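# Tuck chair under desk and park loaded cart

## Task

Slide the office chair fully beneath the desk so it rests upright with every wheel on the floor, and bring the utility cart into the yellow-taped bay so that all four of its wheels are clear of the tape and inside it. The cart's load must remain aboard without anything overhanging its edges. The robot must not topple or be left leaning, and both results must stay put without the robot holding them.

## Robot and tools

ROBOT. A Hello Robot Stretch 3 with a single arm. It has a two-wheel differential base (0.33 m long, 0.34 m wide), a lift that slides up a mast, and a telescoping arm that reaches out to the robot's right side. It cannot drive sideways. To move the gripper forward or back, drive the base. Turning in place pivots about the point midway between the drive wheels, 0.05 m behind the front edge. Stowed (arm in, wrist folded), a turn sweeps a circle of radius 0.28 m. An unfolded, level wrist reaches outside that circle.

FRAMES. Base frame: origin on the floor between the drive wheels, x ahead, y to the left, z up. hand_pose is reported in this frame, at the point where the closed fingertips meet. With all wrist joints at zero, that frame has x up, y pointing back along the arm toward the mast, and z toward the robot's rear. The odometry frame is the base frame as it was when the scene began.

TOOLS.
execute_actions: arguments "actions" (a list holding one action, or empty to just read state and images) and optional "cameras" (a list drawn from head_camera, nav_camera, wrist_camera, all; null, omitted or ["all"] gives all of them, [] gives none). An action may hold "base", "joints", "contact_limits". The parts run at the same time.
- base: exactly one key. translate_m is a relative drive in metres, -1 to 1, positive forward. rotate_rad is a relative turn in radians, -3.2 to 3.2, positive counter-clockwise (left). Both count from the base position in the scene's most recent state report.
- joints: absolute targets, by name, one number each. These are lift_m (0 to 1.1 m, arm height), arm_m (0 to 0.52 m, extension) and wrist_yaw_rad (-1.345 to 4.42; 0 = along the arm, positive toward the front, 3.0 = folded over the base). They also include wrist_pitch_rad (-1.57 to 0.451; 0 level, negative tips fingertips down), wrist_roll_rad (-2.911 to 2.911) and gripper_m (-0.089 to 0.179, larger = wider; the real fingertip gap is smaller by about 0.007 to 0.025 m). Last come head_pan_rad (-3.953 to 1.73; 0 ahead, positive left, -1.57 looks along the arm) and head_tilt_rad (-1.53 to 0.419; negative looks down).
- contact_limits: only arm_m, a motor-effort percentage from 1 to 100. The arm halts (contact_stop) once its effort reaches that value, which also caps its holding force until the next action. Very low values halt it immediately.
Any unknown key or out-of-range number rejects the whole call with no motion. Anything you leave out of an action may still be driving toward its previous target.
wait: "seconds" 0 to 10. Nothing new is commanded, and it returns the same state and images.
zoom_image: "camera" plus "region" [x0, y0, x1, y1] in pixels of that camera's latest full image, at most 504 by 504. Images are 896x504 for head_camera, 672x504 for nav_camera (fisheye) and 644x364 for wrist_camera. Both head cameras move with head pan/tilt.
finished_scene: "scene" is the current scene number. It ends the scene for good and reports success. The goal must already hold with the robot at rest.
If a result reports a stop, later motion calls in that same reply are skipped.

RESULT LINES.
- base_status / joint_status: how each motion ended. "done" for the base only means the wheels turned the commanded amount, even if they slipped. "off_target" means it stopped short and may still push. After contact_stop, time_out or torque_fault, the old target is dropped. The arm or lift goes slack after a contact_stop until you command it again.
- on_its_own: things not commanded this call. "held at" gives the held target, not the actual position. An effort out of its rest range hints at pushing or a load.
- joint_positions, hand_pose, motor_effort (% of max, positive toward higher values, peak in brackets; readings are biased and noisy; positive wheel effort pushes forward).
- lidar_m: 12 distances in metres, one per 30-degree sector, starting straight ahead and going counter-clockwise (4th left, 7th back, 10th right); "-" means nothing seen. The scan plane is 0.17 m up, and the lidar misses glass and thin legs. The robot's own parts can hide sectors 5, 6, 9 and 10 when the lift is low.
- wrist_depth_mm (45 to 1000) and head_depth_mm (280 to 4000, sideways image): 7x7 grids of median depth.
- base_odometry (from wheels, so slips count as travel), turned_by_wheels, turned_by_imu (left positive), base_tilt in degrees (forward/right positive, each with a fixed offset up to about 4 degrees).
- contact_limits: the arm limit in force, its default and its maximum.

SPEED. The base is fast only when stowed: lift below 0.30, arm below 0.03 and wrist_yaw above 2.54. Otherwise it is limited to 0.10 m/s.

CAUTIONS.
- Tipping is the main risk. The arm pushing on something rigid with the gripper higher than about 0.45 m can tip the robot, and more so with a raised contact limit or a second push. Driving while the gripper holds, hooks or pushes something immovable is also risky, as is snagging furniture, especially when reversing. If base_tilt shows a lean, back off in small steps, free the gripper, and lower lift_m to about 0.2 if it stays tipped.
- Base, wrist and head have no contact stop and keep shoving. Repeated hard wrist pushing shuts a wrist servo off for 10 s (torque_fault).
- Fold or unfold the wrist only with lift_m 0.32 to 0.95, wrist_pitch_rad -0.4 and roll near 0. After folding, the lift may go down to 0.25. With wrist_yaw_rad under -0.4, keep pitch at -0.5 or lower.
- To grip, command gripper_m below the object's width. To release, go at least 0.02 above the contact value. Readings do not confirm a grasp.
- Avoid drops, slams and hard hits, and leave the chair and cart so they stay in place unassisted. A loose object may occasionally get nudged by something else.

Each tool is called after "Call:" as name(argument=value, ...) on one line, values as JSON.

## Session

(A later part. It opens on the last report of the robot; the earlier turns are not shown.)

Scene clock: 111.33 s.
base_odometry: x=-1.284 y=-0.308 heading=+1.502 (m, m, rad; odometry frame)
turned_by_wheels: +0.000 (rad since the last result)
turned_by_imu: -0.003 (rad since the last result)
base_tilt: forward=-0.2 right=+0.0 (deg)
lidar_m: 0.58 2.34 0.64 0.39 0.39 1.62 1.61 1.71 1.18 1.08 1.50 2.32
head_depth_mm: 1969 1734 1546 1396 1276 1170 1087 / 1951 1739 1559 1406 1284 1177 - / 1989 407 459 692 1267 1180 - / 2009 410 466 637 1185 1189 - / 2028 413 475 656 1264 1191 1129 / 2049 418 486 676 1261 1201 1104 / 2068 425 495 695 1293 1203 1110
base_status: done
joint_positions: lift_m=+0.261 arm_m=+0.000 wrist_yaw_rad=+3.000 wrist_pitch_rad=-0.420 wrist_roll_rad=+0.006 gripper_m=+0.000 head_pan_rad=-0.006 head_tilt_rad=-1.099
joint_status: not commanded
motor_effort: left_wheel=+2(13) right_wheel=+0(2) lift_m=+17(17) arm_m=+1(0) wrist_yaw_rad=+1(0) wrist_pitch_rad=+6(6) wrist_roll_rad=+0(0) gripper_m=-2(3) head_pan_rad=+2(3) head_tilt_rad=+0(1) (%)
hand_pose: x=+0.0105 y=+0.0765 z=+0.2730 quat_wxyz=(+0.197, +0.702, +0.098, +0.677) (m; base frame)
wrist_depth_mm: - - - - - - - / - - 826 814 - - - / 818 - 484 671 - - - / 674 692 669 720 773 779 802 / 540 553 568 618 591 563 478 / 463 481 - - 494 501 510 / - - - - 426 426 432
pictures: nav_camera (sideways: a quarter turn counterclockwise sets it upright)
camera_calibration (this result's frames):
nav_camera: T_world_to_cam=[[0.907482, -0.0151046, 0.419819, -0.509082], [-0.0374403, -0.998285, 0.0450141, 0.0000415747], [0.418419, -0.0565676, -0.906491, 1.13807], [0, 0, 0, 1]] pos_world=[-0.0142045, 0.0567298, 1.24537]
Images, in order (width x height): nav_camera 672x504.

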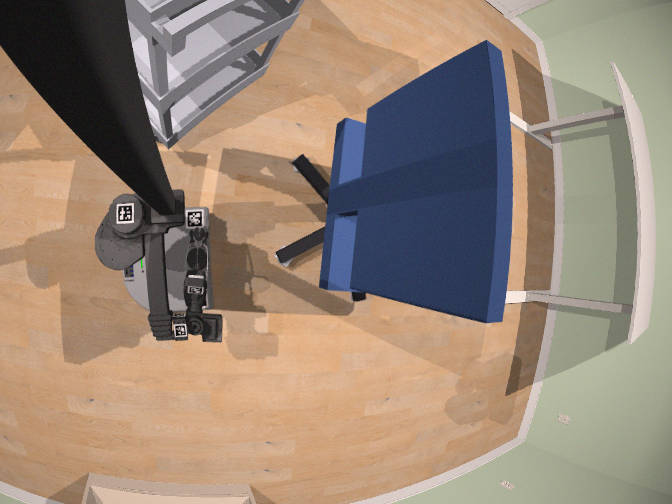

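Call:
execute_actions(actions=[{"base":{"rotate_rad":0.17},"joints":{"arm_m":0.035}}], cameras=[])

Call:
execute_actions(actions=[{"base":{"translate_m":0.7}}], cameras=["nav_camera"])

Scene clock: 116.43 s.
base_odometry: x=-1.284 y=-0.308 heading=+1.672 (m, m, rad; odometry frame)
turned_by_wheels: +0.170 (rad since the last result)
turned_by_imu: +0.170 (rad since the last result)
base_tilt: forward=+0.0 right=+0.0 (deg)
lidar_m: 0.58 2.63 0.51 0.38 0.58 1.61 1.61 1.18 1.21 1.09 1.65 2.07
head_depth_mm: 1944 1734 1526 1398 1273 1170 1115 / 1974 1735 443 670 1258 1179 1112 / 2004 408 465 630 1168 1181 - / 2012 416 490 674 1273 1191 - / 2023 427 515 725 1285 1193 1120 / 2024 432 545 885 1296 1198 1108 / 2051 444 578 949 1314 1205 1111
base_status: done
joint_positions: lift_m=+0.261 arm_m=+0.035 wrist_yaw_rad=+3.000 wrist_pitch_rad=-0.420 wrist_roll_rad=+0.006 gripper_m=+0.000 head_pan_rad=-0.006 head_tilt_rad=-1.099
joint_status: all done
motor_effort: left_wheel=-2(11) right_wheel=+2(5) lift_m=+17(17) arm_m=+5(4) wrist_yaw_rad=+0(0) wrist_pitch_rad=+6(6) wrist_roll_rad=+0(0) gripper_m=-3(4) head_pan_rad=+2(2) head_tilt_rad=+0(1) (%)
hand_pose: x=+0.0105 y=+0.0422 z=+0.2730 quat_wxyz=(+0.197, +0.702, +0.098, +0.677) (m; base frame)
wrist_depth_mm: - - - - - - - / - - 804 869 - - - / 885 904 521 581 935 - - / 682 705 604 726 758 779 783 / 545 556 585 618 605 608 482 / 478 - - - 502 497 505 / - - - - 422 424 439
pictures: none
No camera images: the call's "cameras" was empty. Leave "cameras" out to get every camera's image.

Scene clock: 124.47 s.
base_odometry: x=-1.354 y=+0.388 heading=+1.672 (m, m, rad; odometry frame)
turned_by_wheels: +0.000 (rad since the last result)
turned_by_imu: -0.007 (rad since the last result)
base_tilt: forward=-0.1 right=+0.0 (deg)
lidar_m: 0.33 0.33 2.16 2.17 0.73 0.74 2.27 1.73 1.35 1.59 1.90 1.44
head_depth_mm: 1775 1739 1542 1396 295 1130 1117 / 1839 1744 1554 1383 297 404 1108 / 1871 1757 1558 897 298 408 - / 1915 1773 1577 898 300 413 1131 / 1944 1781 1586 903 301 419 1123 / 1940 1772 1588 908 303 426 1104 / 1962 1783 1598 937 304 434 1111
base_status: done
joint_positions: lift_m=+0.261 arm_m=+0.035 wrist_yaw_rad=+3.000 wrist_pitch_rad=-0.420 wrist_roll_rad=+0.006 gripper_m=+0.000 head_pan_rad=-0.006 head_tilt_rad=-1.097
joint_status: not commanded
motor_effort: left_wheel=+6(17) right_wheel=+13(28) lift_m=+18(18) arm_m=+4(5) wrist_yaw_rad=+0(0) wrist_pitch_rad=+6(6) wrist_roll_rad=+0(0) gripper_m=-2(3) head_pan_rad=+3(2) head_tilt_rad=-1(1) (%)
hand_pose: x=+0.0104 y=+0.0422 z=+0.2730 quat_wxyz=(+0.197, +0.702, +0.098, +0.677) (m; base frame)
wrist_depth_mm: - - - - - - - / 627 - - - - - - / 699 896 957 - - - - / 683 678 710 741 751 726 771 / 547 556 599 581 453 591 598 / 487 - - - 482 384 320 / - - - - 430 423 307
pictures: nav_camera (sideways: a quarter turn counterclockwise sets it upright)
camera_calibration (this result's frames):
nav_camera: T_world_to_cam=[[0.906679, -0.0150916, 0.421552, -0.511334], [-0.0375172, -0.998284, 0.0449537, 0.000120532], [0.42015, -0.056574, -0.905689, 1.13702], [0, 0, 0, 1]] pos_world=[-0.0140971, 0.056729, 1.24533]
Images, in order (width x height): nav_camera 672x504.

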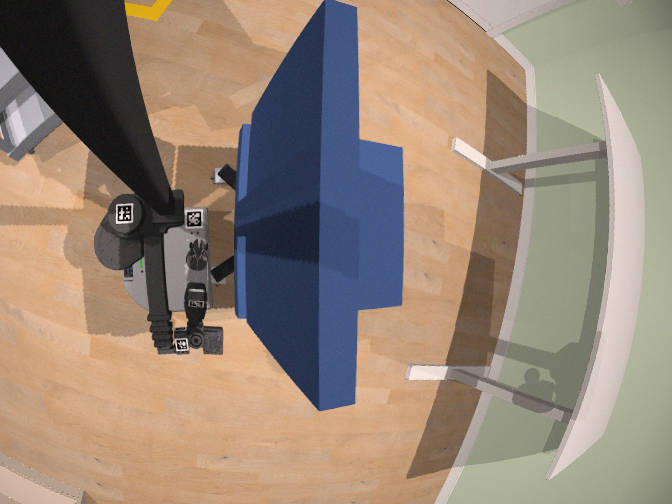

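Call:
execute_actions(actions=[{"base":{"translate_m":0.2}}], cameras=[])

Call:
execute_actions(actions=[{"base":{"translate_m":-0.25},"joints":{"arm_m":0}}], cameras=[])

Call:
execute_actions(actions=[{"base":{"rotate_rad":1.3}}], cameras=[])

Call:
execute_actions(actions=[{"base":{"translate_m":0.33}}], cameras=[])

Call:
execute_actions(actions=[{"base":{"rotate_rad":-1.57},"joints":{"arm_m":0.035}}], cameras=["nav_camera"])

Call:
execute_actions(actions=[{"base":{"translate_m":0.6}}], cameras=["nav_camera"])

Scene clock: 138.83 s.
base_odometry: x=-1.374 y=+0.587 heading=+1.671 (m, m, rad; odometry frame)
turned_by_wheels: +0.000 (rad since the last result)
turned_by_imu: -0.002 (rad since the last result)
base_tilt: forward=-0.1 right=+0.0 (deg)
lidar_m: 1.67 0.32 2.09 2.10 0.84 0.85 2.46 1.80 1.48 1.66 1.88 1.27
head_depth_mm: 1581 1730 1555 1397 295 1142 1114 / 1632 1741 1565 1410 297 442 1110 / 1692 1758 1561 925 298 383 - / 1739 1762 1582 898 819 343 1132 / 1803 1778 1590 904 823 310 1123 / 1871 1752 1598 910 829 288 1080 / 1478 1765 1604 914 832 289 1100
base_status: done
joint_positions: lift_m=+0.261 arm_m=+0.035 wrist_yaw_rad=+3.000 wrist_pitch_rad=-0.420 wrist_roll_rad=+0.006 gripper_m=+0.000 head_pan_rad=-0.006 head_tilt_rad=-1.097
joint_status: not commanded
motor_effort: left_wheel=+6(16) right_wheel=+13(21) lift_m=+18(18) arm_m=+4(4) wrist_yaw_rad=+0(0) wrist_pitch_rad=+6(6) wrist_roll_rad=+0(0) gripper_m=-4(3) head_pan_rad=+3(2) head_tilt_rad=-1(2) (%)
hand_pose: x=+0.0104 y=+0.0422 z=+0.2730 quat_wxyz=(+0.197, +0.702, +0.098, +0.677) (m; base frame)
wrist_depth_mm: - - - - - - - / - - - - - - - / 881 898 944 - - - - / 679 698 724 737 760 698 296 / 548 558 587 471 437 490 322 / 482 - - - 474 386 336 / - - - - 424 338 337
pictures: none
No camera images: the call's "cameras" was empty. Leave "cameras" out to get every camera's image.

Scene clock: 141.50 s.
base_odometry: x=-1.349 y=+0.338 heading=+1.671 (m, m, rad; odometry frame)
turned_by_wheels: +0.000 (rad since the last result)
turned_by_imu: +0.000 (rad since the last result)
base_tilt: forward=+0.0 right=+0.1 (deg)
lidar_m: 0.55 0.56 2.18 2.19 0.70 0.71 2.23 1.71 1.32 1.58 1.89 1.48
head_depth_mm: 1803 1741 1551 1399 1277 1170 1080 / 1866 413 523 1383 1283 1177 - / 1902 412 475 650 1242 1183 - / 1933 410 464 629 1220 1191 1131 / 1946 1781 454 610 1251 1195 1124 / 1975 1790 443 591 1151 1185 1100 / 1991 1786 433 575 855 1202 1109
base_status: done
joint_positions: lift_m=+0.261 arm_m=+0.001 wrist_yaw_rad=+3.000 wrist_pitch_rad=-0.420 wrist_roll_rad=+0.006 gripper_m=+0.000 head_pan_rad=-0.006 head_tilt_rad=-1.097
joint_status: all done
motor_effort: left_wheel=-1(12) right_wheel=+2(7) lift_m=+18(18) arm_m=-3(4) wrist_yaw_rad=-1(0) wrist_pitch_rad=+6(6) wrist_roll_rad=+0(0) gripper_m=-2(2) head_pan_rad=+3(2) head_tilt_rad=-1(1) (%)
hand_pose: x=+0.0104 y=+0.0763 z=+0.2730 quat_wxyz=(+0.197, +0.702, +0.098, +0.677) (m; base frame)
wrist_depth_mm: 950 - - - - - - / 787 - - - - - - / 598 - 898 - - - - / 668 672 716 709 767 762 651 / 538 557 588 631 599 474 529 / 466 492 - - 489 499 483 / - - - - 425 430 437
pictures: none
No camera images: the call's "cameras" was empty. Leave "cameras" out to get every camera's image.

Scene clock: 143.63 s.
base_odometry: x=-1.349 y=+0.338 heading=+2.971 (m, m, rad; odometry frame)
turned_by_wheels: +1.300 (rad since the last result)
turned_by_imu: +1.302 (rad since the last result)
base_tilt: forward=-0.1 right=+0.0 (deg)
lidar_m: 2.18 0.70 0.70 0.78 1.71 1.32 1.57 1.65 1.95 1.48 0.55 2.22
head_depth_mm: 1984 1728 1548 728 850 1169 1065 / 1993 1747 1553 1404 1255 1177 - / 1984 1763 1571 1405 1288 1178 - / 2001 1769 1573 1422 1302 1187 1132 / 2023 1785 1581 1425 1300 1191 1125 / 2037 1790 1589 1437 1307 1200 1110 / 2029 1804 1602 1441 1312 1199 1112
base_status: done
joint_positions: lift_m=+0.261 arm_m=+0.001 wrist_yaw_rad=+3.000 wrist_pitch_rad=-0.420 wrist_roll_rad=+0.006 gripper_m=+0.000 head_pan_rad=-0.006 head_tilt_rad=-1.097
joint_status: not commanded
motor_effort: left_wheel=-2(11) right_wheel=+2(8) lift_m=+18(18) arm_m=-3(3) wrist_yaw_rad=-1(0) wrist_pitch_rad=+6(6) wrist_roll_rad=+0(0) gripper_m=-3(3) head_pan_rad=+3(2) head_tilt_rad=-1(2) (%)
hand_pose: x=+0.0104 y=+0.0763 z=+0.2730 quat_wxyz=(+0.197, +0.702, +0.098, +0.677) (m; base frame)
wrist_depth_mm: - - - - - - - / - - - - 801 - - / 878 - 948 943 954 656 - / 683 678 716 742 763 748 798 / 546 557 597 614 591 614 633 / 467 483 - - 489 498 512 / - - - - 421 436 439
pictures: none
No camera images: the call's "cameras" was empty. Leave "cameras" out to get every camera's image.

Scene clock: 147.90 s.
base_odometry: x=-1.674 y=+0.394 heading=+2.971 (m, m, rad; odometry frame)
turned_by_wheels: +0.000 (rad since the last result)
turned_by_imu: -0.052 (rad since the last result)
base_tilt: forward=-0.1 right=+0.0 (deg)
lidar_m: 1.86 1.92 0.51 0.53 2.28 1.92 1.63 1.95 1.58 0.48 1.57 1.91
head_depth_mm: 1848 1723 1550 1396 1271 1172 1055 / 1865 1741 1558 1404 1275 1179 - / 1855 1754 1573 1418 1295 1186 - / 1859 1762 1569 1419 1289 1187 1134 / 1840 1781 1579 1428 1299 1192 1128 / 1840 1799 1595 1436 1307 1195 1107 / 1825 1808 1603 1440 1311 1207 1109
base_status: done
joint_positions: lift_m=+0.261 arm_m=+0.001 wrist_yaw_rad=+3.000 wrist_pitch_rad=-0.420 wrist_roll_rad=+0.006 gripper_m=+0.000 head_pan_rad=-0.005 head_tilt_rad=-1.097
joint_status: not commanded
motor_effort: left_wheel=+4(13) right_wheel=+16(49) lift_m=+18(19) arm_m=-2(3) wrist_yaw_rad=+0(0) wrist_pitch_rad=+6(6) wrist_roll_rad=+0(0) gripper_m=-4(4) head_pan_rad=+3(3) head_tilt_rad=-2(1) (%)
hand_pose: x=+0.0105 y=+0.0763 z=+0.2730 quat_wxyz=(+0.197, +0.702, +0.098, +0.677) (m; base frame)
wrist_depth_mm: - - - - - - - / - - 715 929 913 - - / 892 - 882 648 927 - - / 684 670 717 698 751 765 815 / 550 552 596 629 605 619 620 / 467 482 - - 499 510 508 / - - - - 418 425 439
pictures: none
No camera images: the call's "cameras" was empty. Leave "cameras" out to get every camera's image.

Scene clock: 150.43 s.
base_odometry: x=-1.674 y=+0.394 heading=+1.401 (m, m, rad; odometry frame)
turned_by_wheels: -1.570 (rad since the last result)
turned_by_imu: -1.576 (rad since the last result)
base_tilt: forward=+0.0 right=+0.0 (deg)
lidar_m: 0.48 1.56 1.91 1.86 1.92 0.51 0.53 2.28 1.92 1.63 1.96 1.58
head_depth_mm: 1839 1700 411 621 1259 1175 1117 / 1876 1741 379 536 1164 1176 1109 / 1898 1742 369 471 806 1177 - / 1886 1770 365 419 639 1159 1134 / 1896 1783 1003 379 566 1176 1125 / 1896 1800 1592 349 1275 1203 1106 / 1885 1762 1599 1436 1310 1202 1105
base_status: done
joint_positions: lift_m=+0.261 arm_m=+0.035 wrist_yaw_rad=+3.000 wrist_pitch_rad=-0.420 wrist_roll_rad=+0.006 gripper_m=+0.000 head_pan_rad=-0.005 head_tilt_rad=-1.097
joint_status: all done
motor_effort: left_wheel=+1(16) right_wheel=+0(9) lift_m=+18(18) arm_m=+4(3) wrist_yaw_rad=-1(0) wrist_pitch_rad=+6(6) wrist_roll_rad=+0(0) gripper_m=-2(4) head_pan_rad=+3(3) head_tilt_rad=-1(1) (%)
hand_pose: x=+0.0105 y=+0.0422 z=+0.2730 quat_wxyz=(+0.197, +0.702, +0.098, +0.677) (m; base frame)
wrist_depth_mm: - - - - - - - / - - - - - - - / 894 909 948 - - - - / 683 690 709 723 774 776 793 / 545 559 596 614 597 606 507 / 476 - - - 497 496 515 / - - - - 422 334 440
pictures: nav_camera (sideways: a quarter turn counterclockwise sets it upright)
camera_calibration (this result's frames):
nav_camera: T_world_to_cam=[[0.906684, -0.014683, 0.421555, -0.511338], [-0.0370675, -0.998301, 0.0449536, 0.000117926], [0.420179, -0.0563847, -0.905688, 1.13701], [0, 0, 0, 1]] pos_world=[-0.0141224, 0.0567199, 1.24533]
Images, in order (width x height): nav_camera 672x504.

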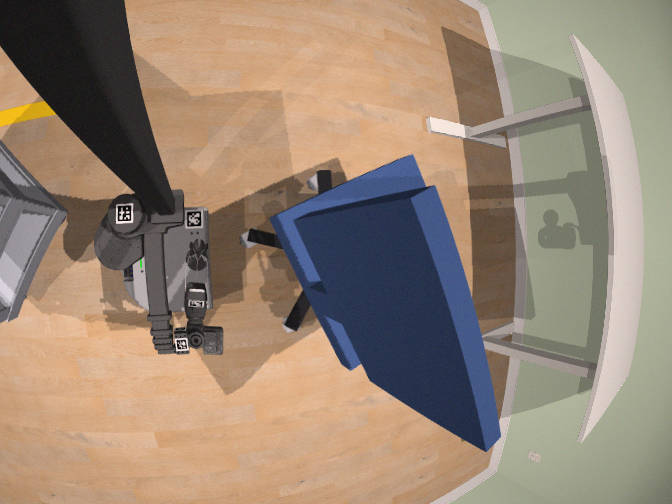

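Scene clock: 157.50 s.
base_odometry: x=-1.573 y=+0.985 heading=+1.401 (m, m, rad; odometry frame)
turned_by_wheels: +0.000 (rad since the last result)
turned_by_imu: +0.068 (rad since the last result)
base_tilt: forward=-0.2 right=+0.0 (deg)
lidar_m: 0.30 1.15 1.82 1.78 1.91 1.02 0.92 2.27 1.83 1.95 1.97 1.21
head_depth_mm: 1466 1683 1544 1373 807 431 1119 / 1454 1687 1561 891 811 419 1095 / 1463 1694 1562 898 819 352 - / 1472 1709 1577 899 820 323 1133 / 1480 1722 1585 904 826 321 1090 / 1480 1730 1594 923 836 292 1104 / 1485 1705 1539 1423 1316 289 1105
base_status: translate_m off_target (by the wheels' count: +0.5998 of +0.6000)
joint_positions: lift_m=+0.261 arm_m=+0.035 wrist_yaw_rad=+3.000 wrist_pitch_rad=-0.420 wrist_roll_rad=+0.006 gripper_m=+0.000 head_pan_rad=-0.005 head_tilt_rad=-1.097
joint_status: not commanded
on_its_own: left_wheel is at rest, and its effort (+43) is outside its rest range (-18 to +18); right_wheel is at rest, and its effort (+21) is outside its rest range (-18 to +18)
motor_effort: left_wheel=+43(87) right_wheel=+21(38) lift_m=+18(18) arm_m=+4(4) wrist_yaw_rad=+0(0) wrist_pitch_rad=+6(6) wrist_roll_rad=+0(0) gripper_m=-4(2) head_pan_rad=+2(3) head_tilt_rad=-2(1) (%)
hand_pose: x=+0.0105 y=+0.0422 z=+0.2730 quat_wxyz=(+0.197, +0.702, +0.098, +0.677) (m; base frame)
wrist_depth_mm: - - - - - - - / - - - - - - - / 877 898 932 - - - - / 677 685 722 725 748 784 772 / 548 556 595 616 589 531 618 / 477 - - - 491 504 399 / - - - - 331 316 342
pictures: nav_camera (sideways: a quarter turn counterclockwise sets it upright)
camera_calibration (this result's frames):
nav_camera: T_world_to_cam=[[0.906601, -0.0146832, 0.421734, -0.51157], [-0.0370771, -0.998301, 0.0449474, 0.000126083], [0.420357, -0.056386, -0.905605, 1.1369], [0, 0, 0, 1]] pos_world=[-0.0141112, 0.0567198, 1.24533]
Images, in order (width x height): nav_camera 672x504.

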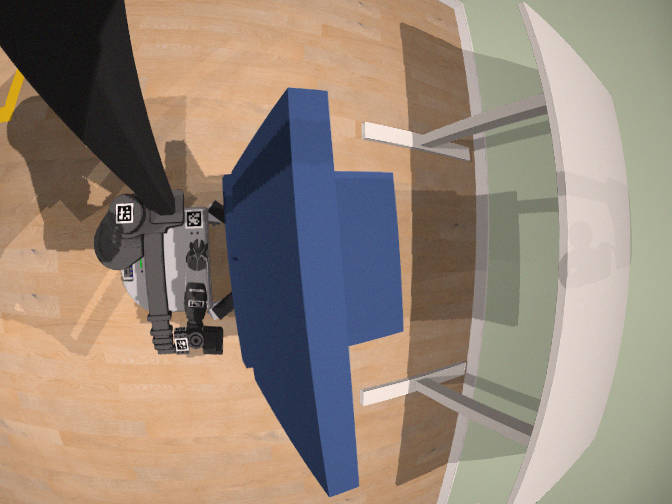

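Call:
execute_actions(actions=[{"base":{"translate_m":0.55}}], cameras=["nav_camera"])

Scene clock: 167.20 s.
base_odometry: x=-1.481 y=+1.527 heading=+1.402 (m, m, rad; odometry frame)
turned_by_wheels: +0.000 (rad since the last result)
turned_by_imu: +0.004 (rad since the last result)
base_tilt: forward=-0.2 right=+0.1 (deg)
lidar_m: 0.30 0.69 0.69 1.75 1.87 1.80 1.46 2.57 2.02 1.98 0.83 0.95
head_depth_mm: 506 444 396 357 325 402 1114 / 510 447 398 359 327 396 1100 / 513 450 401 361 329 353 - / 519 453 402 363 330 350 1135 / 522 457 406 365 332 310 1093 / 526 460 408 367 334 309 1106 / 530 462 411 370 335 307 1112
base_status: translate_m off_target (by the wheels' count: +0.5497 of +0.5500)
joint_positions: lift_m=+0.261 arm_m=+0.035 wrist_yaw_rad=+3.000 wrist_pitch_rad=-0.420 wrist_roll_rad=+0.006 gripper_m=+0.000 head_pan_rad=-0.005 head_tilt_rad=-1.097
joint_status: not commanded
on_its_own: left_wheel is at rest, and its effort (+61) is outside its rest range (-18 to +18); right_wheel is at rest, and its effort (+22) is outside its rest range (-18 to +18)
motor_effort: left_wheel=+61(76) right_wheel=+22(31) lift_m=+19(19) arm_m=+4(5) wrist_yaw_rad=+1(0) wrist_pitch_rad=+6(6) wrist_roll_rad=+0(0) gripper_m=-2(2) head_pan_rad=+2(2) head_tilt_rad=-1(2) (%)
hand_pose: x=+0.0105 y=+0.0422 z=+0.2730 quat_wxyz=(+0.197, +0.702, +0.098, +0.677) (m; base frame)
wrist_depth_mm: - - - - - - 858 / - - - - - - 941 / 895 918 953 - - 698 957 / 690 696 719 730 725 721 745 / 548 559 595 612 607 550 601 / 479 - - - 495 504 403 / - - - - 331 310 338
pictures: nav_camera (sideways: a quarter turn counterclockwise sets it upright)
camera_calibration (this result's frames):
nav_camera: T_world_to_cam=[[0.906468, -0.0146826, 0.422019, -0.511942], [-0.0370913, -0.998301, 0.0449374, 0.000139149], [0.420643, -0.0563876, -0.905472, 1.13673], [0, 0, 0, 1]] pos_world=[-0.0140934, 0.0567197, 1.24532]
Images, in order (width x height): nav_camera 672x504.

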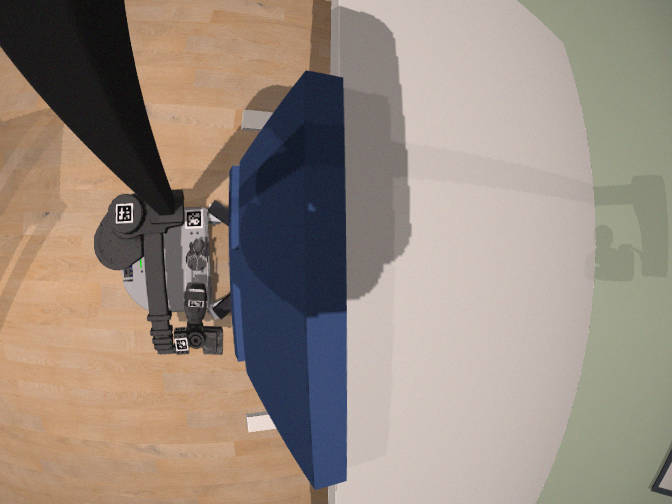

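Call:
execute_actions(actions=[{"base":{"translate_m":0.02}}], cameras=[])

Call:
execute_actions(actions=[{"base":{"translate_m":-0.5},"joints":{"arm_m":0}}], cameras=[])

Call:
execute_actions(actions=[{"base":{"rotate_rad":0.55}}], cameras=[])

Call:
execute_actions(actions=[{"base":{"translate_m":-1}}], cameras=[])

Call:
execute_actions(actions=[{"base":{"translate_m":-0.22}}], cameras=[])

Call:
execute_actions(actions=[{"base":{"rotate_rad":1.2},"joints":{"arm_m":0.035}}], cameras=["nav_camera"])

Scene clock: 177.87 s.
base_odometry: x=-1.477 y=+1.547 heading=+1.402 (m, m, rad; odometry frame)
turned_by_wheels: +0.000 (rad since the last result)
turned_by_imu: +0.010 (rad since the last result)
base_tilt: forward=-0.2 right=+0.0 (deg)
lidar_m: 0.29 0.69 0.69 1.75 1.88 1.78 1.47 2.56 2.02 1.98 0.82 0.94
head_depth_mm: 506 443 395 357 325 345 1118 / 510 447 398 359 327 350 1097 / 513 449 400 361 329 324 - / 518 453 403 363 330 331 1127 / 522 456 405 365 332 302 1094 / 527 459 408 367 334 308 1108 / 530 463 410 369 335 315 1113
base_status: translate_m off_target (by the wheels' count: +0.0197 of +0.0200)
joint_positions: lift_m=+0.261 arm_m=+0.035 wrist_yaw_rad=+3.000 wrist_pitch_rad=-0.420 wrist_roll_rad=+0.006 gripper_m=+0.000 head_pan_rad=-0.005 head_tilt_rad=-1.097
joint_status: not commanded
on_its_own: left_wheel is at rest, and its effort (+59) is outside its rest range (-18 to +18); right_wheel is at rest, and its effort (+31) is outside its rest range (-18 to +18)
motor_effort: left_wheel=+59(68) right_wheel=+31(33) lift_m=+19(19) arm_m=+5(4) wrist_yaw_rad=-1(0) wrist_pitch_rad=+6(6) wrist_roll_rad=+0(0) gripper_m=-3(3) head_pan_rad=+2(2) head_tilt_rad=-2(2) (%)
hand_pose: x=+0.0105 y=+0.0422 z=+0.2730 quat_wxyz=(+0.197, +0.702, +0.098, +0.677) (m; base frame)
wrist_depth_mm: - - - - - - 872 / - - - - - - 899 / 886 902 - - - 683 938 / 683 691 704 724 690 706 751 / 551 566 595 620 594 546 607 / 466 - - - 498 511 394 / - - - - 331 311 338
pictures: none
No camera images: the call's "cameras" was empty. Leave "cameras" out to get every camera's image.

Scene clock: 181.33 s.
base_odometry: x=-1.562 y=+1.054 heading=+1.402 (m, m, rad; odometry frame)
turned_by_wheels: +0.000 (rad since the last result)
turned_by_imu: +0.000 (rad since the last result)
base_tilt: forward=-0.1 right=+0.0 (deg)
lidar_m: 0.79 1.10 1.82 1.77 1.92 1.05 0.98 2.30 1.85 1.94 1.87 1.16
head_depth_mm: 546 681 1537 1394 1280 1170 1081 / 547 664 838 1385 1281 1174 - / 549 666 844 1359 1292 1182 - / 551 667 846 1384 1293 1191 1131 / 552 670 851 1396 1303 1198 1126 / 552 671 851 1412 1306 1195 1105 / 555 1282 1523 1425 1315 1199 1111
base_status: done
joint_positions: lift_m=+0.261 arm_m=+0.001 wrist_yaw_rad=+3.000 wrist_pitch_rad=-0.420 wrist_roll_rad=+0.006 gripper_m=+0.000 head_pan_rad=-0.005 head_tilt_rad=-1.097
joint_status: all done
motor_effort: left_wheel=-1(50) right_wheel=+1(27) lift_m=+19(19) arm_m=-3(2) wrist_yaw_rad=+0(1) wrist_pitch_rad=+6(6) wrist_roll_rad=+0(0) gripper_m=-3(3) head_pan_rad=+2(2) head_tilt_rad=-2(2) (%)
hand_pose: x=+0.0105 y=+0.0763 z=+0.2730 quat_wxyz=(+0.197, +0.702, +0.098, +0.677) (m; base frame)
wrist_depth_mm: - - - - - - - / - - - - - - - / 882 - 944 - - - - / 687 687 711 738 755 787 742 / 552 559 598 603 586 609 631 / 463 492 - - 498 503 518 / - - - - 423 426 438
pictures: none
No camera images: the call's "cameras" was empty. Leave "cameras" out to get every camera's image.

Scene clock: 182.83 s.
base_odometry: x=-1.562 y=+1.054 heading=+1.952 (m, m, rad; odometry frame)
turned_by_wheels: +0.550 (rad since the last result)
turned_by_imu: +0.551 (rad since the last result)
base_tilt: forward=-0.2 right=+0.1 (deg)
lidar_m: 1.10 1.81 1.78 1.94 1.01 0.98 2.32 1.84 1.95 1.83 1.16 0.79
head_depth_mm: 553 651 787 1282 1275 1176 1077 / 615 709 955 1365 1279 1176 - / 1156 1446 1538 1411 1288 1178 - / 1749 1771 1553 1422 1290 1188 1133 / 1900 1780 1589 1428 1298 1190 1127 / 1958 1789 1599 1435 1313 1199 1106 / 2008 1811 1609 1444 1310 1208 1111
base_status: done
joint_positions: lift_m=+0.261 arm_m=+0.001 wrist_yaw_rad=+3.000 wrist_pitch_rad=-0.420 wrist_roll_rad=+0.006 gripper_m=+0.000 head_pan_rad=-0.005 head_tilt_rad=-1.097
joint_status: not commanded
motor_effort: left_wheel=-3(11) right_wheel=+2(6) lift_m=+19(19) arm_m=-3(3) wrist_yaw_rad=+0(0) wrist_pitch_rad=+6(6) wrist_roll_rad=+0(1) gripper_m=-3(3) head_pan_rad=+3(3) head_tilt_rad=-2(2) (%)
hand_pose: x=+0.0105 y=+0.0763 z=+0.2730 quat_wxyz=(+0.197, +0.702, +0.098, +0.677) (m; base frame)
wrist_depth_mm: - - - - - - - / - - - - - - - / 884 - 939 - - - - / 675 695 711 734 749 772 812 / 550 551 598 607 584 614 622 / 463 480 - - 495 499 514 / - - - - 426 430 437
pictures: none
No camera images: the call's "cameras" was empty. Leave "cameras" out to get every camera's image.

Scene clock: 187.77 s.
base_odometry: x=-1.190 y=+0.125 heading=+1.952 (m, m, rad; odometry frame)
turned_by_wheels: +0.000 (rad since the last result)
turned_by_imu: +0.001 (rad since the last result)
base_tilt: forward=-0.1 right=+0.1 (deg)
lidar_m: 1.72 2.43 0.67 0.58 1.92 1.90 1.33 1.32 1.05 1.46 2.18 1.72
head_depth_mm: 1737 1697 1547 1399 1275 1170 1078 / 1745 1744 1557 1405 1278 1181 - / 1936 1737 1574 1416 1290 1184 - / 1978 1763 1577 1423 1294 1188 1130 / 2030 1777 1575 1427 1298 1191 1127 / 2050 1790 1592 1444 1303 1197 1107 / 2070 1802 1603 1448 1313 1204 1115
base_status: done
joint_positions: lift_m=+0.261 arm_m=+0.001 wrist_yaw_rad=+3.000 wrist_pitch_rad=-0.420 wrist_roll_rad=+0.006 gripper_m=+0.000 head_pan_rad=-0.005 head_tilt_rad=-1.097
joint_status: not commanded
motor_effort: left_wheel=-2(15) right_wheel=+2(5) lift_m=+19(19) arm_m=-3(3) wrist_yaw_rad=-1(0) wrist_pitch_rad=+6(6) wrist_roll_rad=+0(0) gripper_m=-3(4) head_pan_rad=+3(2) head_tilt_rad=-2(1) (%)
hand_pose: x=+0.0105 y=+0.0763 z=+0.2730 quat_wxyz=(+0.197, +0.702, +0.098, +0.677) (m; base frame)
wrist_depth_mm: - - - - - - - / - - 759 886 - - - / 863 - 638 854 - - - / 686 683 719 752 755 761 790 / 548 559 608 618 600 612 624 / 462 483 - - 503 499 512 / - - - - 421 426 437
pictures: none
No camera images: the call's "cameras" was empty. Leave "cameras" out to get every camera's image.

Scene clock: 189.97 s.
base_odometry: x=-1.108 y=-0.079 heading=+1.952 (m, m, rad; odometry frame)
turned_by_wheels: +0.000 (rad since the last result)
turned_by_imu: +0.000 (rad since the last result)
base_tilt: forward=-0.1 right=+0.0 (deg)
lidar_m: 1.93 2.56 0.61 0.57 1.74 1.72 1.57 1.12 0.92 1.32 1.97 1.95
head_depth_mm: 1903 1730 1549 1403 1276 1171 1082 / 1883 1744 1557 1404 1285 1172 - / 1964 1759 1560 1411 1284 1181 - / 2013 1766 1580 1419 1294 1193 1134 / 2026 1778 1578 1429 1298 1192 1125 / 2050 1786 1593 1435 1305 1197 1106 / 2071 1814 1608 1450 1311 1203 1119
base_status: done
joint_positions: lift_m=+0.261 arm_m=+0.001 wrist_yaw_rad=+3.000 wrist_pitch_rad=-0.420 wrist_roll_rad=+0.006 gripper_m=+0.000 head_pan_rad=-0.005 head_tilt_rad=-1.097
joint_status: not commanded
motor_effort: left_wheel=-2(15) right_wheel=+2(6) lift_m=+19(19) arm_m=-3(3) wrist_yaw_rad=+0(1) wrist_pitch_rad=+5(6) wrist_roll_rad=+0(0) gripper_m=-3(2) head_pan_rad=+2(2) head_tilt_rad=-1(1) (%)
hand_pose: x=+0.0105 y=+0.0763 z=+0.2730 quat_wxyz=(+0.197, +0.702, +0.098, +0.677) (m; base frame)
wrist_depth_mm: - - - - - - - / - - - 791 887 - - / 885 - 949 749 898 - - / 688 707 707 719 752 808 777 / 542 557 589 615 600 612 617 / 463 485 - - 502 495 513 / - - - - 423 426 438
pictures: none
No camera images: the call's "cameras" was empty. Leave "cameras" out to get every camera's image.

Scene clock: 192.00 s.
base_odometry: x=-1.108 y=-0.079 heading=-3.132 (m, m, rad; odometry frame)
turned_by_wheels: +1.200 (rad since the last result)
turned_by_imu: +1.202 (rad since the last result)
base_tilt: forward=-0.1 right=+0.1 (deg)
lidar_m: 0.57 0.61 1.73 1.72 1.12 1.18 0.92 1.42 2.40 1.93 2.31 0.84
head_depth_mm: 1912 1735 1544 1401 1275 1171 1117 / 717 1065 1509 1406 1285 1176 1109 / 680 1088 1326 1391 1290 1188 - / 711 1079 1027 1311 1286 1186 1129 / 742 626 974 1298 1296 1195 1123 / 748 669 1056 1419 1310 1200 1107 / 748 1119 1555 1448 1308 1204 1113
base_status: done
joint_positions: lift_m=+0.261 arm_m=+0.035 wrist_yaw_rad=+3.000 wrist_pitch_rad=-0.420 wrist_roll_rad=+0.006 gripper_m=+0.000 head_pan_rad=-0.005 head_tilt_rad=-1.097
joint_status: all done
motor_effort: left_wheel=-3(12) right_wheel=+2(8) lift_m=+19(19) arm_m=+4(5) wrist_yaw_rad=-1(0) wrist_pitch_rad=+6(6) wrist_roll_rad=+0(0) gripper_m=-2(3) head_pan_rad=+2(2) head_tilt_rad=-1(2) (%)
hand_pose: x=+0.0105 y=+0.0422 z=+0.2730 quat_wxyz=(+0.197, +0.702, +0.098, +0.677) (m; base frame)
wrist_depth_mm: - - - - - - - / - - - - - - - / 875 910 956 - - - - / 685 688 722 727 759 785 783 / 543 554 589 618 580 616 626 / 476 - - - 494 501 519 / - - - - 422 428 439
pictures: nav_camera (sideways: a quarter turn counterclockwise sets it upright)
camera_calibration (this result's frames):
nav_camera: T_world_to_cam=[[0.906467, -0.0146842, 0.422021, -0.511944], [-0.0370932, -0.998301, 0.0449373, 0.000139229], [0.420644, -0.0563883, -0.905472, 1.13673], [0, 0, 0, 1]] pos_world=[-0.0140932, 0.0567198, 1.24532]
Images, in order (width x height): nav_camera 672x504.

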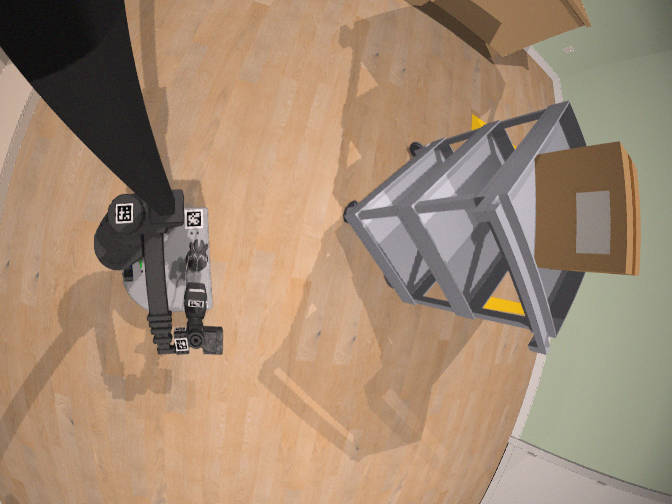

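Call:
execute_actions(actions=[{"base":{"rotate_rad":0.07}}], cameras=[])

Call:
execute_actions(actions=[{"base":{"translate_m":0.85}}], cameras=["nav_camera"])

Scene clock: 196.93 s.
base_odometry: x=-1.108 y=-0.079 heading=-3.062 (m, m, rad; odometry frame)
turned_by_wheels: +0.070 (rad since the last result)
turned_by_imu: +0.069 (rad since the last result)
base_tilt: forward=-0.1 right=+0.0 (deg)
lidar_m: 0.57 0.74 1.73 1.74 1.17 1.18 0.92 1.47 1.95 1.93 2.32 0.78
head_depth_mm: 723 1679 1552 1405 1280 1174 1112 / 689 1073 1310 1404 1280 1176 1108 / 672 1090 1041 1379 1288 1179 - / 738 1061 1014 1295 1294 1191 1134 / 746 627 987 1362 1301 1192 1123 / 755 1091 1432 1438 1306 1194 1107 / 807 1337 1610 1446 1314 1201 1106
base_status: done
joint_positions: lift_m=+0.261 arm_m=+0.035 wrist_yaw_rad=+3.000 wrist_pitch_rad=-0.420 wrist_roll_rad=+0.006 gripper_m=+0.000 head_pan_rad=-0.005 head_tilt_rad=-1.097
joint_status: not commanded
motor_effort: left_wheel=-3(10) right_wheel=+3(6) lift_m=+19(19) arm_m=+4(4) wrist_yaw_rad=+0(1) wrist_pitch_rad=+6(6) wrist_roll_rad=+0(0) gripper_m=-3(2) head_pan_rad=+2(2) head_tilt_rad=-1(1) (%)
hand_pose: x=+0.0105 y=+0.0422 z=+0.2730 quat_wxyz=(+0.197, +0.702, +0.098, +0.677) (m; base frame)
wrist_depth_mm: - - - - - - - / - - - - - - - / 822 914 942 - - - - / 679 691 719 739 740 766 804 / 555 560 597 611 587 607 618 / 474 - - - 491 507 509 / - - - - 423 426 439
pictures: none
No camera images: the call's "cameras" was empty. Leave "cameras" out to get every camera's image.

Scene clock: 206.40 s.
base_odometry: x=-1.955 y=-0.147 heading=-3.063 (m, m, rad; odometry frame)
turned_by_wheels: -0.001 (rad since the last result)
turned_by_imu: -0.009 (rad since the last result)
base_tilt: forward=-0.1 right=-0.1 (deg)
lidar_m: 0.26 2.08 1.44 1.45 1.75 1.75 1.76 2.43 2.05 0.19 0.18 0.19
head_depth_mm: 316 347 431 521 469 732 764 / 714 641 468 525 781 771 1055 / 717 668 594 550 832 1153 - / 1714 670 596 911 1260 1187 1127 / 1838 642 901 1415 1298 1194 1128 / 1938 1790 1597 1433 1314 1196 1108 / 1972 1802 1607 1450 1309 1204 1111
base_status: translate_m off_target (by the wheels' count: +0.8499 of +0.8500)
joint_positions: lift_m=+0.261 arm_m=+0.035 wrist_yaw_rad=+2.998 wrist_pitch_rad=-0.420 wrist_roll_rad=+0.006 gripper_m=+0.000 head_pan_rad=-0.005 head_tilt_rad=-1.096
joint_status: not commanded
on_its_own: right_wheel is at rest, and its effort (+26) is outside its rest range (-18 to +18)
motor_effort: left_wheel=-2(62) right_wheel=+26(30) lift_m=+19(20) arm_m=+3(4) wrist_yaw_rad=+2(3) wrist_pitch_rad=+6(6) wrist_roll_rad=+0(0) gripper_m=-2(3) head_pan_rad=+2(2) head_tilt_rad=-2(2) (%)
hand_pose: x=+0.0109 y=+0.0421 z=+0.2730 quat_wxyz=(+0.197, +0.702, +0.097, +0.677) (m; base frame)
wrist_depth_mm: - - - - - - - / - - - - - - - / 910 897 944 - - - - / 691 680 724 730 747 792 801 / 543 562 600 625 601 620 625 / 482 - - - 490 504 516 / - - - - 420 426 438
pictures: nav_camera (sideways: a quarter turn counterclockwise sets it upright)
camera_calibration (this result's frames):
nav_camera: T_world_to_cam=[[0.90597, -0.0146857, 0.423086, -0.513329], [-0.0371506, -0.9983, 0.0449001, 0.000188024], [0.421708, -0.056396, -0.904976, 1.13608], [0, 0, 0, 1]] pos_world=[-0.0140264, 0.0567195, 1.2453]
Images, in order (width x height): nav_camera 672x504.

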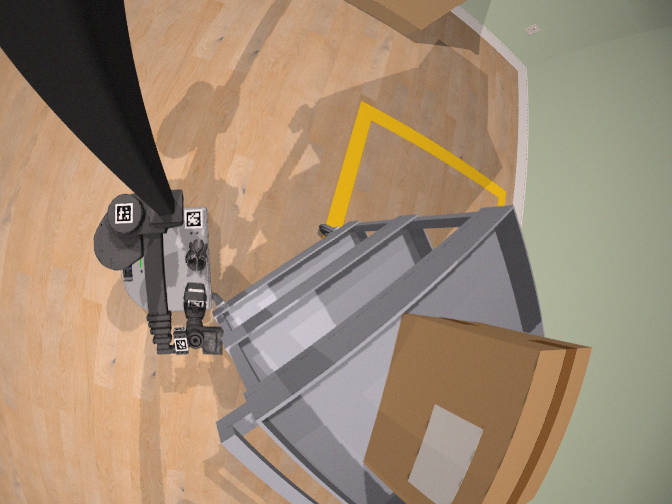

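Call:
execute_actions(actions=[{"base":{"translate_m":-0.28},"joints":{"arm_m":0}}], cameras=[])

Call:
execute_actions(actions=[{"base":{"rotate_rad":-1.48}}], cameras=[])

Call:
execute_actions(actions=[{"base":{"translate_m":0.62}}], cameras=[])

Call:
execute_actions(actions=[{"base":{"rotate_rad":2.0},"joints":{"arm_m":0.035}}], cameras=["nav_camera"])

Call:
execute_actions(actions=[{"base":{"translate_m":0.65},"joints":{"head_tilt_rad":-1.3}}], cameras=["nav_camera"])

Scene clock: 217.33 s.
base_odometry: x=-1.676 y=-0.124 heading=-3.063 (m, m, rad; odometry frame)
turned_by_wheels: +0.000 (rad since the last result)
turned_by_imu: +0.000 (rad since the last result)
base_tilt: forward=+0.0 right=+0.0 (deg)
lidar_m: 0.46 1.70 1.53 1.54 1.96 1.52 1.48 2.12 2.19 1.97 0.70 0.37
head_depth_mm: 553 636 549 775 1240 1173 1078 / 568 643 619 900 1161 1176 - / 749 638 991 1221 1265 1186 - / 764 1069 1047 1380 1299 1186 1128 / 793 1725 1567 1433 1302 1193 1127 / 2057 1795 1596 1433 1312 1197 1105 / 2068 1803 1608 1451 1315 1199 1111
base_status: done
joint_positions: lift_m=+0.261 arm_m=+0.001 wrist_yaw_rad=+2.999 wrist_pitch_rad=-0.420 wrist_roll_rad=+0.006 gripper_m=+0.000 head_pan_rad=-0.005 head_tilt_rad=-1.096
joint_status: all done
motor_effort: left_wheel=+0(9) right_wheel=+1(20) lift_m=+19(19) arm_m=-3(4) wrist_yaw_rad=-1(3) wrist_pitch_rad=+6(6) wrist_roll_rad=+0(0) gripper_m=-2(3) head_pan_rad=+2(2) head_tilt_rad=-3(2) (%)
hand_pose: x=+0.0105 y=+0.0763 z=+0.2730 quat_wxyz=(+0.197, +0.702, +0.097, +0.677) (m; base frame)
wrist_depth_mm: - - - - - - - / - - - - - - - / 886 - 963 - - - - / 671 677 732 721 776 763 798 / 546 558 600 613 607 613 645 / 457 477 - - 492 505 515 / - - - - 425 427 434
pictures: none
No camera images: the call's "cameras" was empty. Leave "cameras" out to get every camera's image.

Scene clock: 219.63 s.
base_odometry: x=-1.676 y=-0.124 heading=+1.741 (m, m, rad; odometry frame)
turned_by_wheels: -1.480 (rad since the last result)
turned_by_imu: -1.483 (rad since the last result)
base_tilt: forward=-0.1 right=+0.0 (deg)
lidar_m: 2.24 0.53 0.37 0.51 1.63 1.53 1.56 1.88 1.52 1.48 2.28 1.97
head_depth_mm: 1882 1745 1550 1395 1279 1176 1081 / 1913 1742 1552 1401 1282 1177 - / 2014 1760 1568 1418 1288 1180 - / 1986 1769 1573 1430 1297 1184 1125 / 2030 1775 1574 1434 1301 1195 1124 / 2052 1798 1599 1439 1313 1183 1107 / 2069 1803 1605 1441 1162 1078 1107
base_status: done
joint_positions: lift_m=+0.261 arm_m=+0.001 wrist_yaw_rad=+2.999 wrist_pitch_rad=-0.420 wrist_roll_rad=+0.006 gripper_m=+0.000 head_pan_rad=-0.005 head_tilt_rad=-1.096
joint_status: not commanded
motor_effort: left_wheel=+2(15) right_wheel=+0(4) lift_m=+20(19) arm_m=-3(3) wrist_yaw_rad=+2(1) wrist_pitch_rad=+5(6) wrist_roll_rad=+0(0) gripper_m=-2(3) head_pan_rad=+3(2) head_tilt_rad=-2(2) (%)
hand_pose: x=+0.0105 y=+0.0763 z=+0.2730 quat_wxyz=(+0.197, +0.702, +0.097, +0.677) (m; base frame)
wrist_depth_mm: - - - - - - - / - - - 863 918 806 - / 890 - 949 731 494 549 947 / 682 681 702 743 473 696 811 / 558 571 603 620 570 612 632 / 467 484 - - 496 499 516 / - - - - 425 428 440
pictures: none
No camera images: the call's "cameras" was empty. Leave "cameras" out to get every camera's image.

Scene clock: 223.33 s.
base_odometry: x=-1.781 y=+0.487 heading=+1.741 (m, m, rad; odometry frame)
turned_by_wheels: +0.000 (rad since the last result)
turned_by_imu: -0.003 (rad since the last result)
base_tilt: forward=-0.1 right=+0.0 (deg)
lidar_m: 1.63 1.83 1.73 0.44 0.44 0.47 2.13 1.99 1.73 2.04 1.73 1.40
head_depth_mm: 1204 1631 1548 1402 1274 1172 1084 / 1923 1716 1535 1409 1276 1178 - / 1900 1751 1557 1416 1292 1184 - / 2024 1775 1570 1419 1298 1189 1132 / 2032 1782 1581 1433 1309 1196 1125 / 2048 1801 1603 1436 1304 1195 1108 / 2078 1808 1602 1448 1308 1197 1110
base_status: done
joint_positions: lift_m=+0.261 arm_m=+0.001 wrist_yaw_rad=+2.999 wrist_pitch_rad=-0.420 wrist_roll_rad=+0.006 gripper_m=+0.000 head_pan_rad=-0.005 head_tilt_rad=-1.096
joint_status: not commanded
motor_effort: left_wheel=+1(15) right_wheel=-1(3) lift_m=+19(20) arm_m=-3(3) wrist_yaw_rad=+0(1) wrist_pitch_rad=+6(5) wrist_roll_rad=+0(0) gripper_m=-2(2) head_pan_rad=+4(3) head_tilt_rad=-1(2) (%)
hand_pose: x=+0.0105 y=+0.0763 z=+0.2730 quat_wxyz=(+0.197, +0.702, +0.097, +0.677) (m; base frame)
wrist_depth_mm: - - - - - - - / 787 - 731 - - - - / 543 - 516 - - - - / 412 468 592 751 754 785 787 / 545 553 591 607 595 610 617 / 462 491 - - 501 494 515 / - - - - 428 425 430
pictures: none
No camera images: the call's "cameras" was empty. Leave "cameras" out to get every camera's image.

Scene clock: 226.63 s.
base_odometry: x=-1.781 y=+0.487 heading=-2.542 (m, m, rad; odometry frame)
turned_by_wheels: +2.000 (rad since the last result)
turned_by_imu: +2.008 (rad since the last result)
base_tilt: forward=-0.1 right=+0.0 (deg)
lidar_m: 0.44 0.46 2.10 1.99 2.01 2.02 2.27 1.39 1.63 1.93 1.74 0.45
head_depth_mm: 726 638 564 1390 1275 1173 1117 / 601 662 564 924 1259 1180 1107 / 524 623 563 918 1252 1185 - / 515 611 562 923 1263 1188 1127 / 576 662 579 931 1267 1196 1126 / 654 680 579 935 1295 1198 1108 / 739 674 577 1433 1317 1208 1110
base_status: done
joint_positions: lift_m=+0.261 arm_m=+0.035 wrist_yaw_rad=+2.999 wrist_pitch_rad=-0.420 wrist_roll_rad=+0.006 gripper_m=+0.000 head_pan_rad=-0.005 head_tilt_rad=-1.096
joint_status: all done
motor_effort: left_wheel=-3(11) right_wheel=+2(8) lift_m=+19(19) arm_m=+4(6) wrist_yaw_rad=+0(0) wrist_pitch_rad=+6(6) wrist_roll_rad=+0(0) gripper_m=-3(3) head_pan_rad=+2(4) head_tilt_rad=-2(2) (%)
hand_pose: x=+0.0105 y=+0.0423 z=+0.2730 quat_wxyz=(+0.197, +0.702, +0.097, +0.677) (m; base frame)
wrist_depth_mm: - - - - - - - / - - - - - - - / 889 894 955 - - - - / 679 690 720 744 741 778 719 / 545 560 592 619 595 610 480 / 481 - - - 494 494 499 / - - - - 420 434 438
pictures: nav_camera (sideways: a quarter turn counterclockwise sets it upright)
camera_calibration (this result's frames):
nav_camera: T_world_to_cam=[[0.90597, -0.0146852, 0.423087, -0.513329], [-0.0371501, -0.9983, 0.0449001, 0.000188026], [0.421708, -0.0563958, -0.904976, 1.13608], [0, 0, 0, 1]] pos_world=[-0.0140265, 0.0567195, 1.2453]
Images, in order (width x height): nav_camera 672x504.

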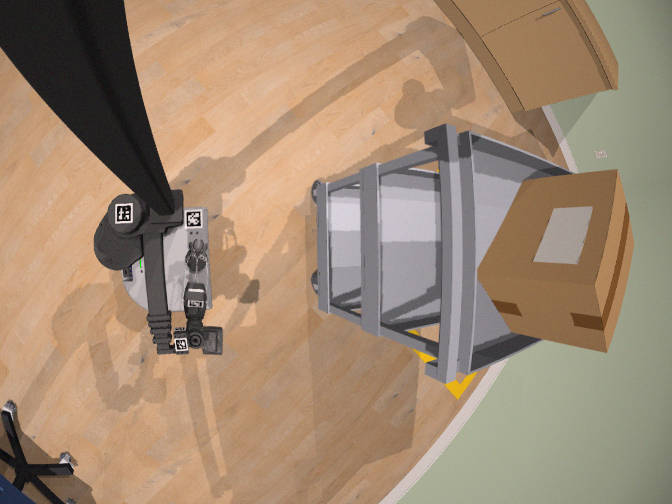

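Scene clock: 234.20 s.
base_odometry: x=-2.318 y=+0.120 heading=-2.543 (m, m, rad; odometry frame)
turned_by_wheels: -0.001 (rad since the last result)
turned_by_imu: -0.279 (rad since the last result)
base_tilt: forward=-0.1 right=+0.0 (deg)
lidar_m: - - 0.15 0.19 2.20 2.13 2.56 1.87 1.98 0.19 0.15 -
head_depth_mm: - - 426 485 462 383 1097 / - - - 475 465 373 1099 / - - - 366 463 372 1094 / - - 311 478 464 372 - / - - 366 492 466 376 - / - 314 499 496 469 1164 - / - 371 523 497 470 1166 1148
base_status: translate_m off_target (by the wheels' count: +0.6499 of +0.6500)
joint_positions: lift_m=+0.261 arm_m=+0.035 wrist_yaw_rad=+3.000 wrist_pitch_rad=-0.420 wrist_roll_rad=+0.006 gripper_m=+0.000 head_pan_rad=-0.005 head_tilt_rad=-1.287
joint_status: all done
on_its_own: right_wheel is at rest, and its effort (+24) is outside its rest range (-18 to +18)
motor_effort: left_wheel=+6(44) right_wheel=+24(29) lift_m=+20(19) arm_m=+4(4) wrist_yaw_rad=-1(0) wrist_pitch_rad=+6(6) wrist_roll_rad=+0(0) gripper_m=-3(2) head_pan_rad=+2(2) head_tilt_rad=-5(21) (%)
hand_pose: x=+0.0105 y=+0.0422 z=+0.2730 quat_wxyz=(+0.197, +0.702, +0.097, +0.677) (m; base frame)
wrist_depth_mm: - - - - - - - / - - - - - - - / 889 933 968 857 - - - / 683 690 716 668 385 401 418 / 547 552 590 380 377 383 392 / 482 - - - 312 315 319 / - - - - 259 268 273
pictures: nav_camera (sideways: a quarter turn counterclockwise sets it upright)
camera_calibration (this result's frames):
nav_camera: T_world_to_cam=[[0.969858, -0.0149233, 0.243215, -0.279463], [-0.027928, -0.998353, 0.0501099, -0.00663903], [0.242067, -0.055392, -0.968677, 1.21987], [0, 0, 0, 1]] pos_world=[-0.0244373, 0.0567726, 1.24997]
Images, in order (width x height): nav_camera 672x504.

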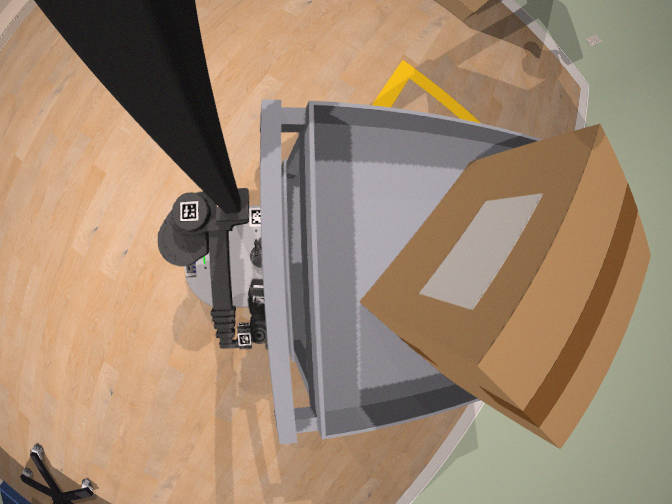

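Call:
execute_actions(actions=[{"base":{"translate_m":0.3}}], cameras=[])

Call:
execute_actions(actions=[{"base":{"translate_m":-0.45},"joints":{"arm_m":0,"head_tilt_rad":-1.0}}], cameras=["nav_camera"])

Scene clock: 244.20 s.
base_odometry: x=-2.565 y=-0.049 heading=-2.544 (m, m, rad; odometry frame)
turned_by_wheels: -0.001 (rad since the last result)
turned_by_imu: -0.247 (rad since the last result)
base_tilt: forward=-0.2 right=-0.1 (deg)
lidar_m: - - 0.15 0.19 1.88 2.40 2.37 2.51 2.05 0.19 0.15 -
head_depth_mm: - - 428 485 462 383 1102 / - - - 476 464 373 1100 / - - - 365 464 371 1102 / - - 311 478 464 373 - / - - 366 492 466 376 - / - 314 500 496 468 1156 - / - 371 525 497 470 1161 1146
base_status: translate_m off_target (by the wheels' count: +0.2999 of +0.3000)
joint_positions: lift_m=+0.261 arm_m=+0.035 wrist_yaw_rad=+3.000 wrist_pitch_rad=-0.420 wrist_roll_rad=+0.006 gripper_m=+0.000 head_pan_rad=-0.005 head_tilt_rad=-1.287
joint_status: not commanded
on_its_own: right_wheel is at rest, and its effort (+23) is outside its rest range (-18 to +18)
motor_effort: left_wheel=+6(31) right_wheel=+23(25) lift_m=+19(20) arm_m=+4(4) wrist_yaw_rad=+1(0) wrist_pitch_rad=+6(5) wrist_roll_rad=+0(0) gripper_m=-3(3) head_pan_rad=+2(2) head_tilt_rad=-6(5) (%)
hand_pose: x=+0.0105 y=+0.0422 z=+0.2730 quat_wxyz=(+0.197, +0.702, +0.097, +0.677) (m; base frame)
wrist_depth_mm: - - - - - - - / - - - - - - - / 879 904 971 850 - - - / 684 683 704 663 384 401 421 / 552 554 583 382 371 383 391 / 477 - - - 310 315 323 / - - - - 259 267 272
pictures: none
No camera images: the call's "cameras" was empty. Leave "cameras" out to get every camera's image.

Scene clock: 247.50 s.
base_odometry: x=-2.194 y=+0.205 heading=-2.544 (m, m, rad; odometry frame)
turned_by_wheels: +0.000 (rad since the last result)
turned_by_imu: +0.001 (rad since the last result)
base_tilt: forward=-0.1 right=+0.0 (deg)
lidar_m: 0.50 0.51 1.70 1.70 2.07 1.95 2.26 2.20 1.81 1.96 1.68 0.52
head_depth_mm: 1324 713 605 1453 1326 1195 1087 / 614 718 603 943 1275 1205 1097 / 539 646 600 967 1237 1205 1102 / 550 660 617 970 1246 1210 1108 / 611 723 615 960 1235 1216 1107 / 685 760 612 950 1339 1219 1110 / 1609 748 602 1538 1365 1230 1117
base_status: done
joint_positions: lift_m=+0.261 arm_m=+0.001 wrist_yaw_rad=+3.000 wrist_pitch_rad=-0.420 wrist_roll_rad=+0.006 gripper_m=+0.000 head_pan_rad=-0.005 head_tilt_rad=-1.000
joint_status: all done
motor_effort: left_wheel=+1(10) right_wheel=+0(16) lift_m=+19(19) arm_m=-3(3) wrist_yaw_rad=+1(0) wrist_pitch_rad=+5(6) wrist_roll_rad=+0(0) gripper_m=-3(3) head_pan_rad=+3(2) head_tilt_rad=+0(20) (%)
hand_pose: x=+0.0105 y=+0.0763 z=+0.2730 quat_wxyz=(+0.197, +0.702, +0.097, +0.677) (m; base frame)
wrist_depth_mm: - - - - - - - / - - - - - - - / 889 - 962 - - - - / 682 697 728 739 736 775 791 / 552 564 596 625 596 614 633 / 464 483 - - 490 507 511 / - - - - 422 429 433
pictures: nav_camera (sideways: a quarter turn counterclockwise sets it upright)
camera_calibration (this result's frames):
nav_camera: T_world_to_cam=[[0.861645, -0.014349, 0.507309, -0.622764], [-0.0411647, -0.998283, 0.0416807, 0.00439835], [0.505839, -0.0567972, -0.860756, 1.07811], [0, 0, 0, 1]] pos_world=[-0.00856598, 0.0566882, 1.24374]
Images, in order (width x height): nav_camera 672x504.

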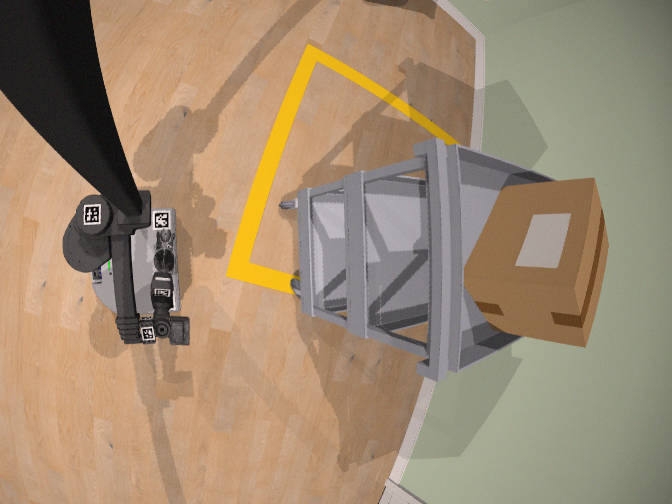

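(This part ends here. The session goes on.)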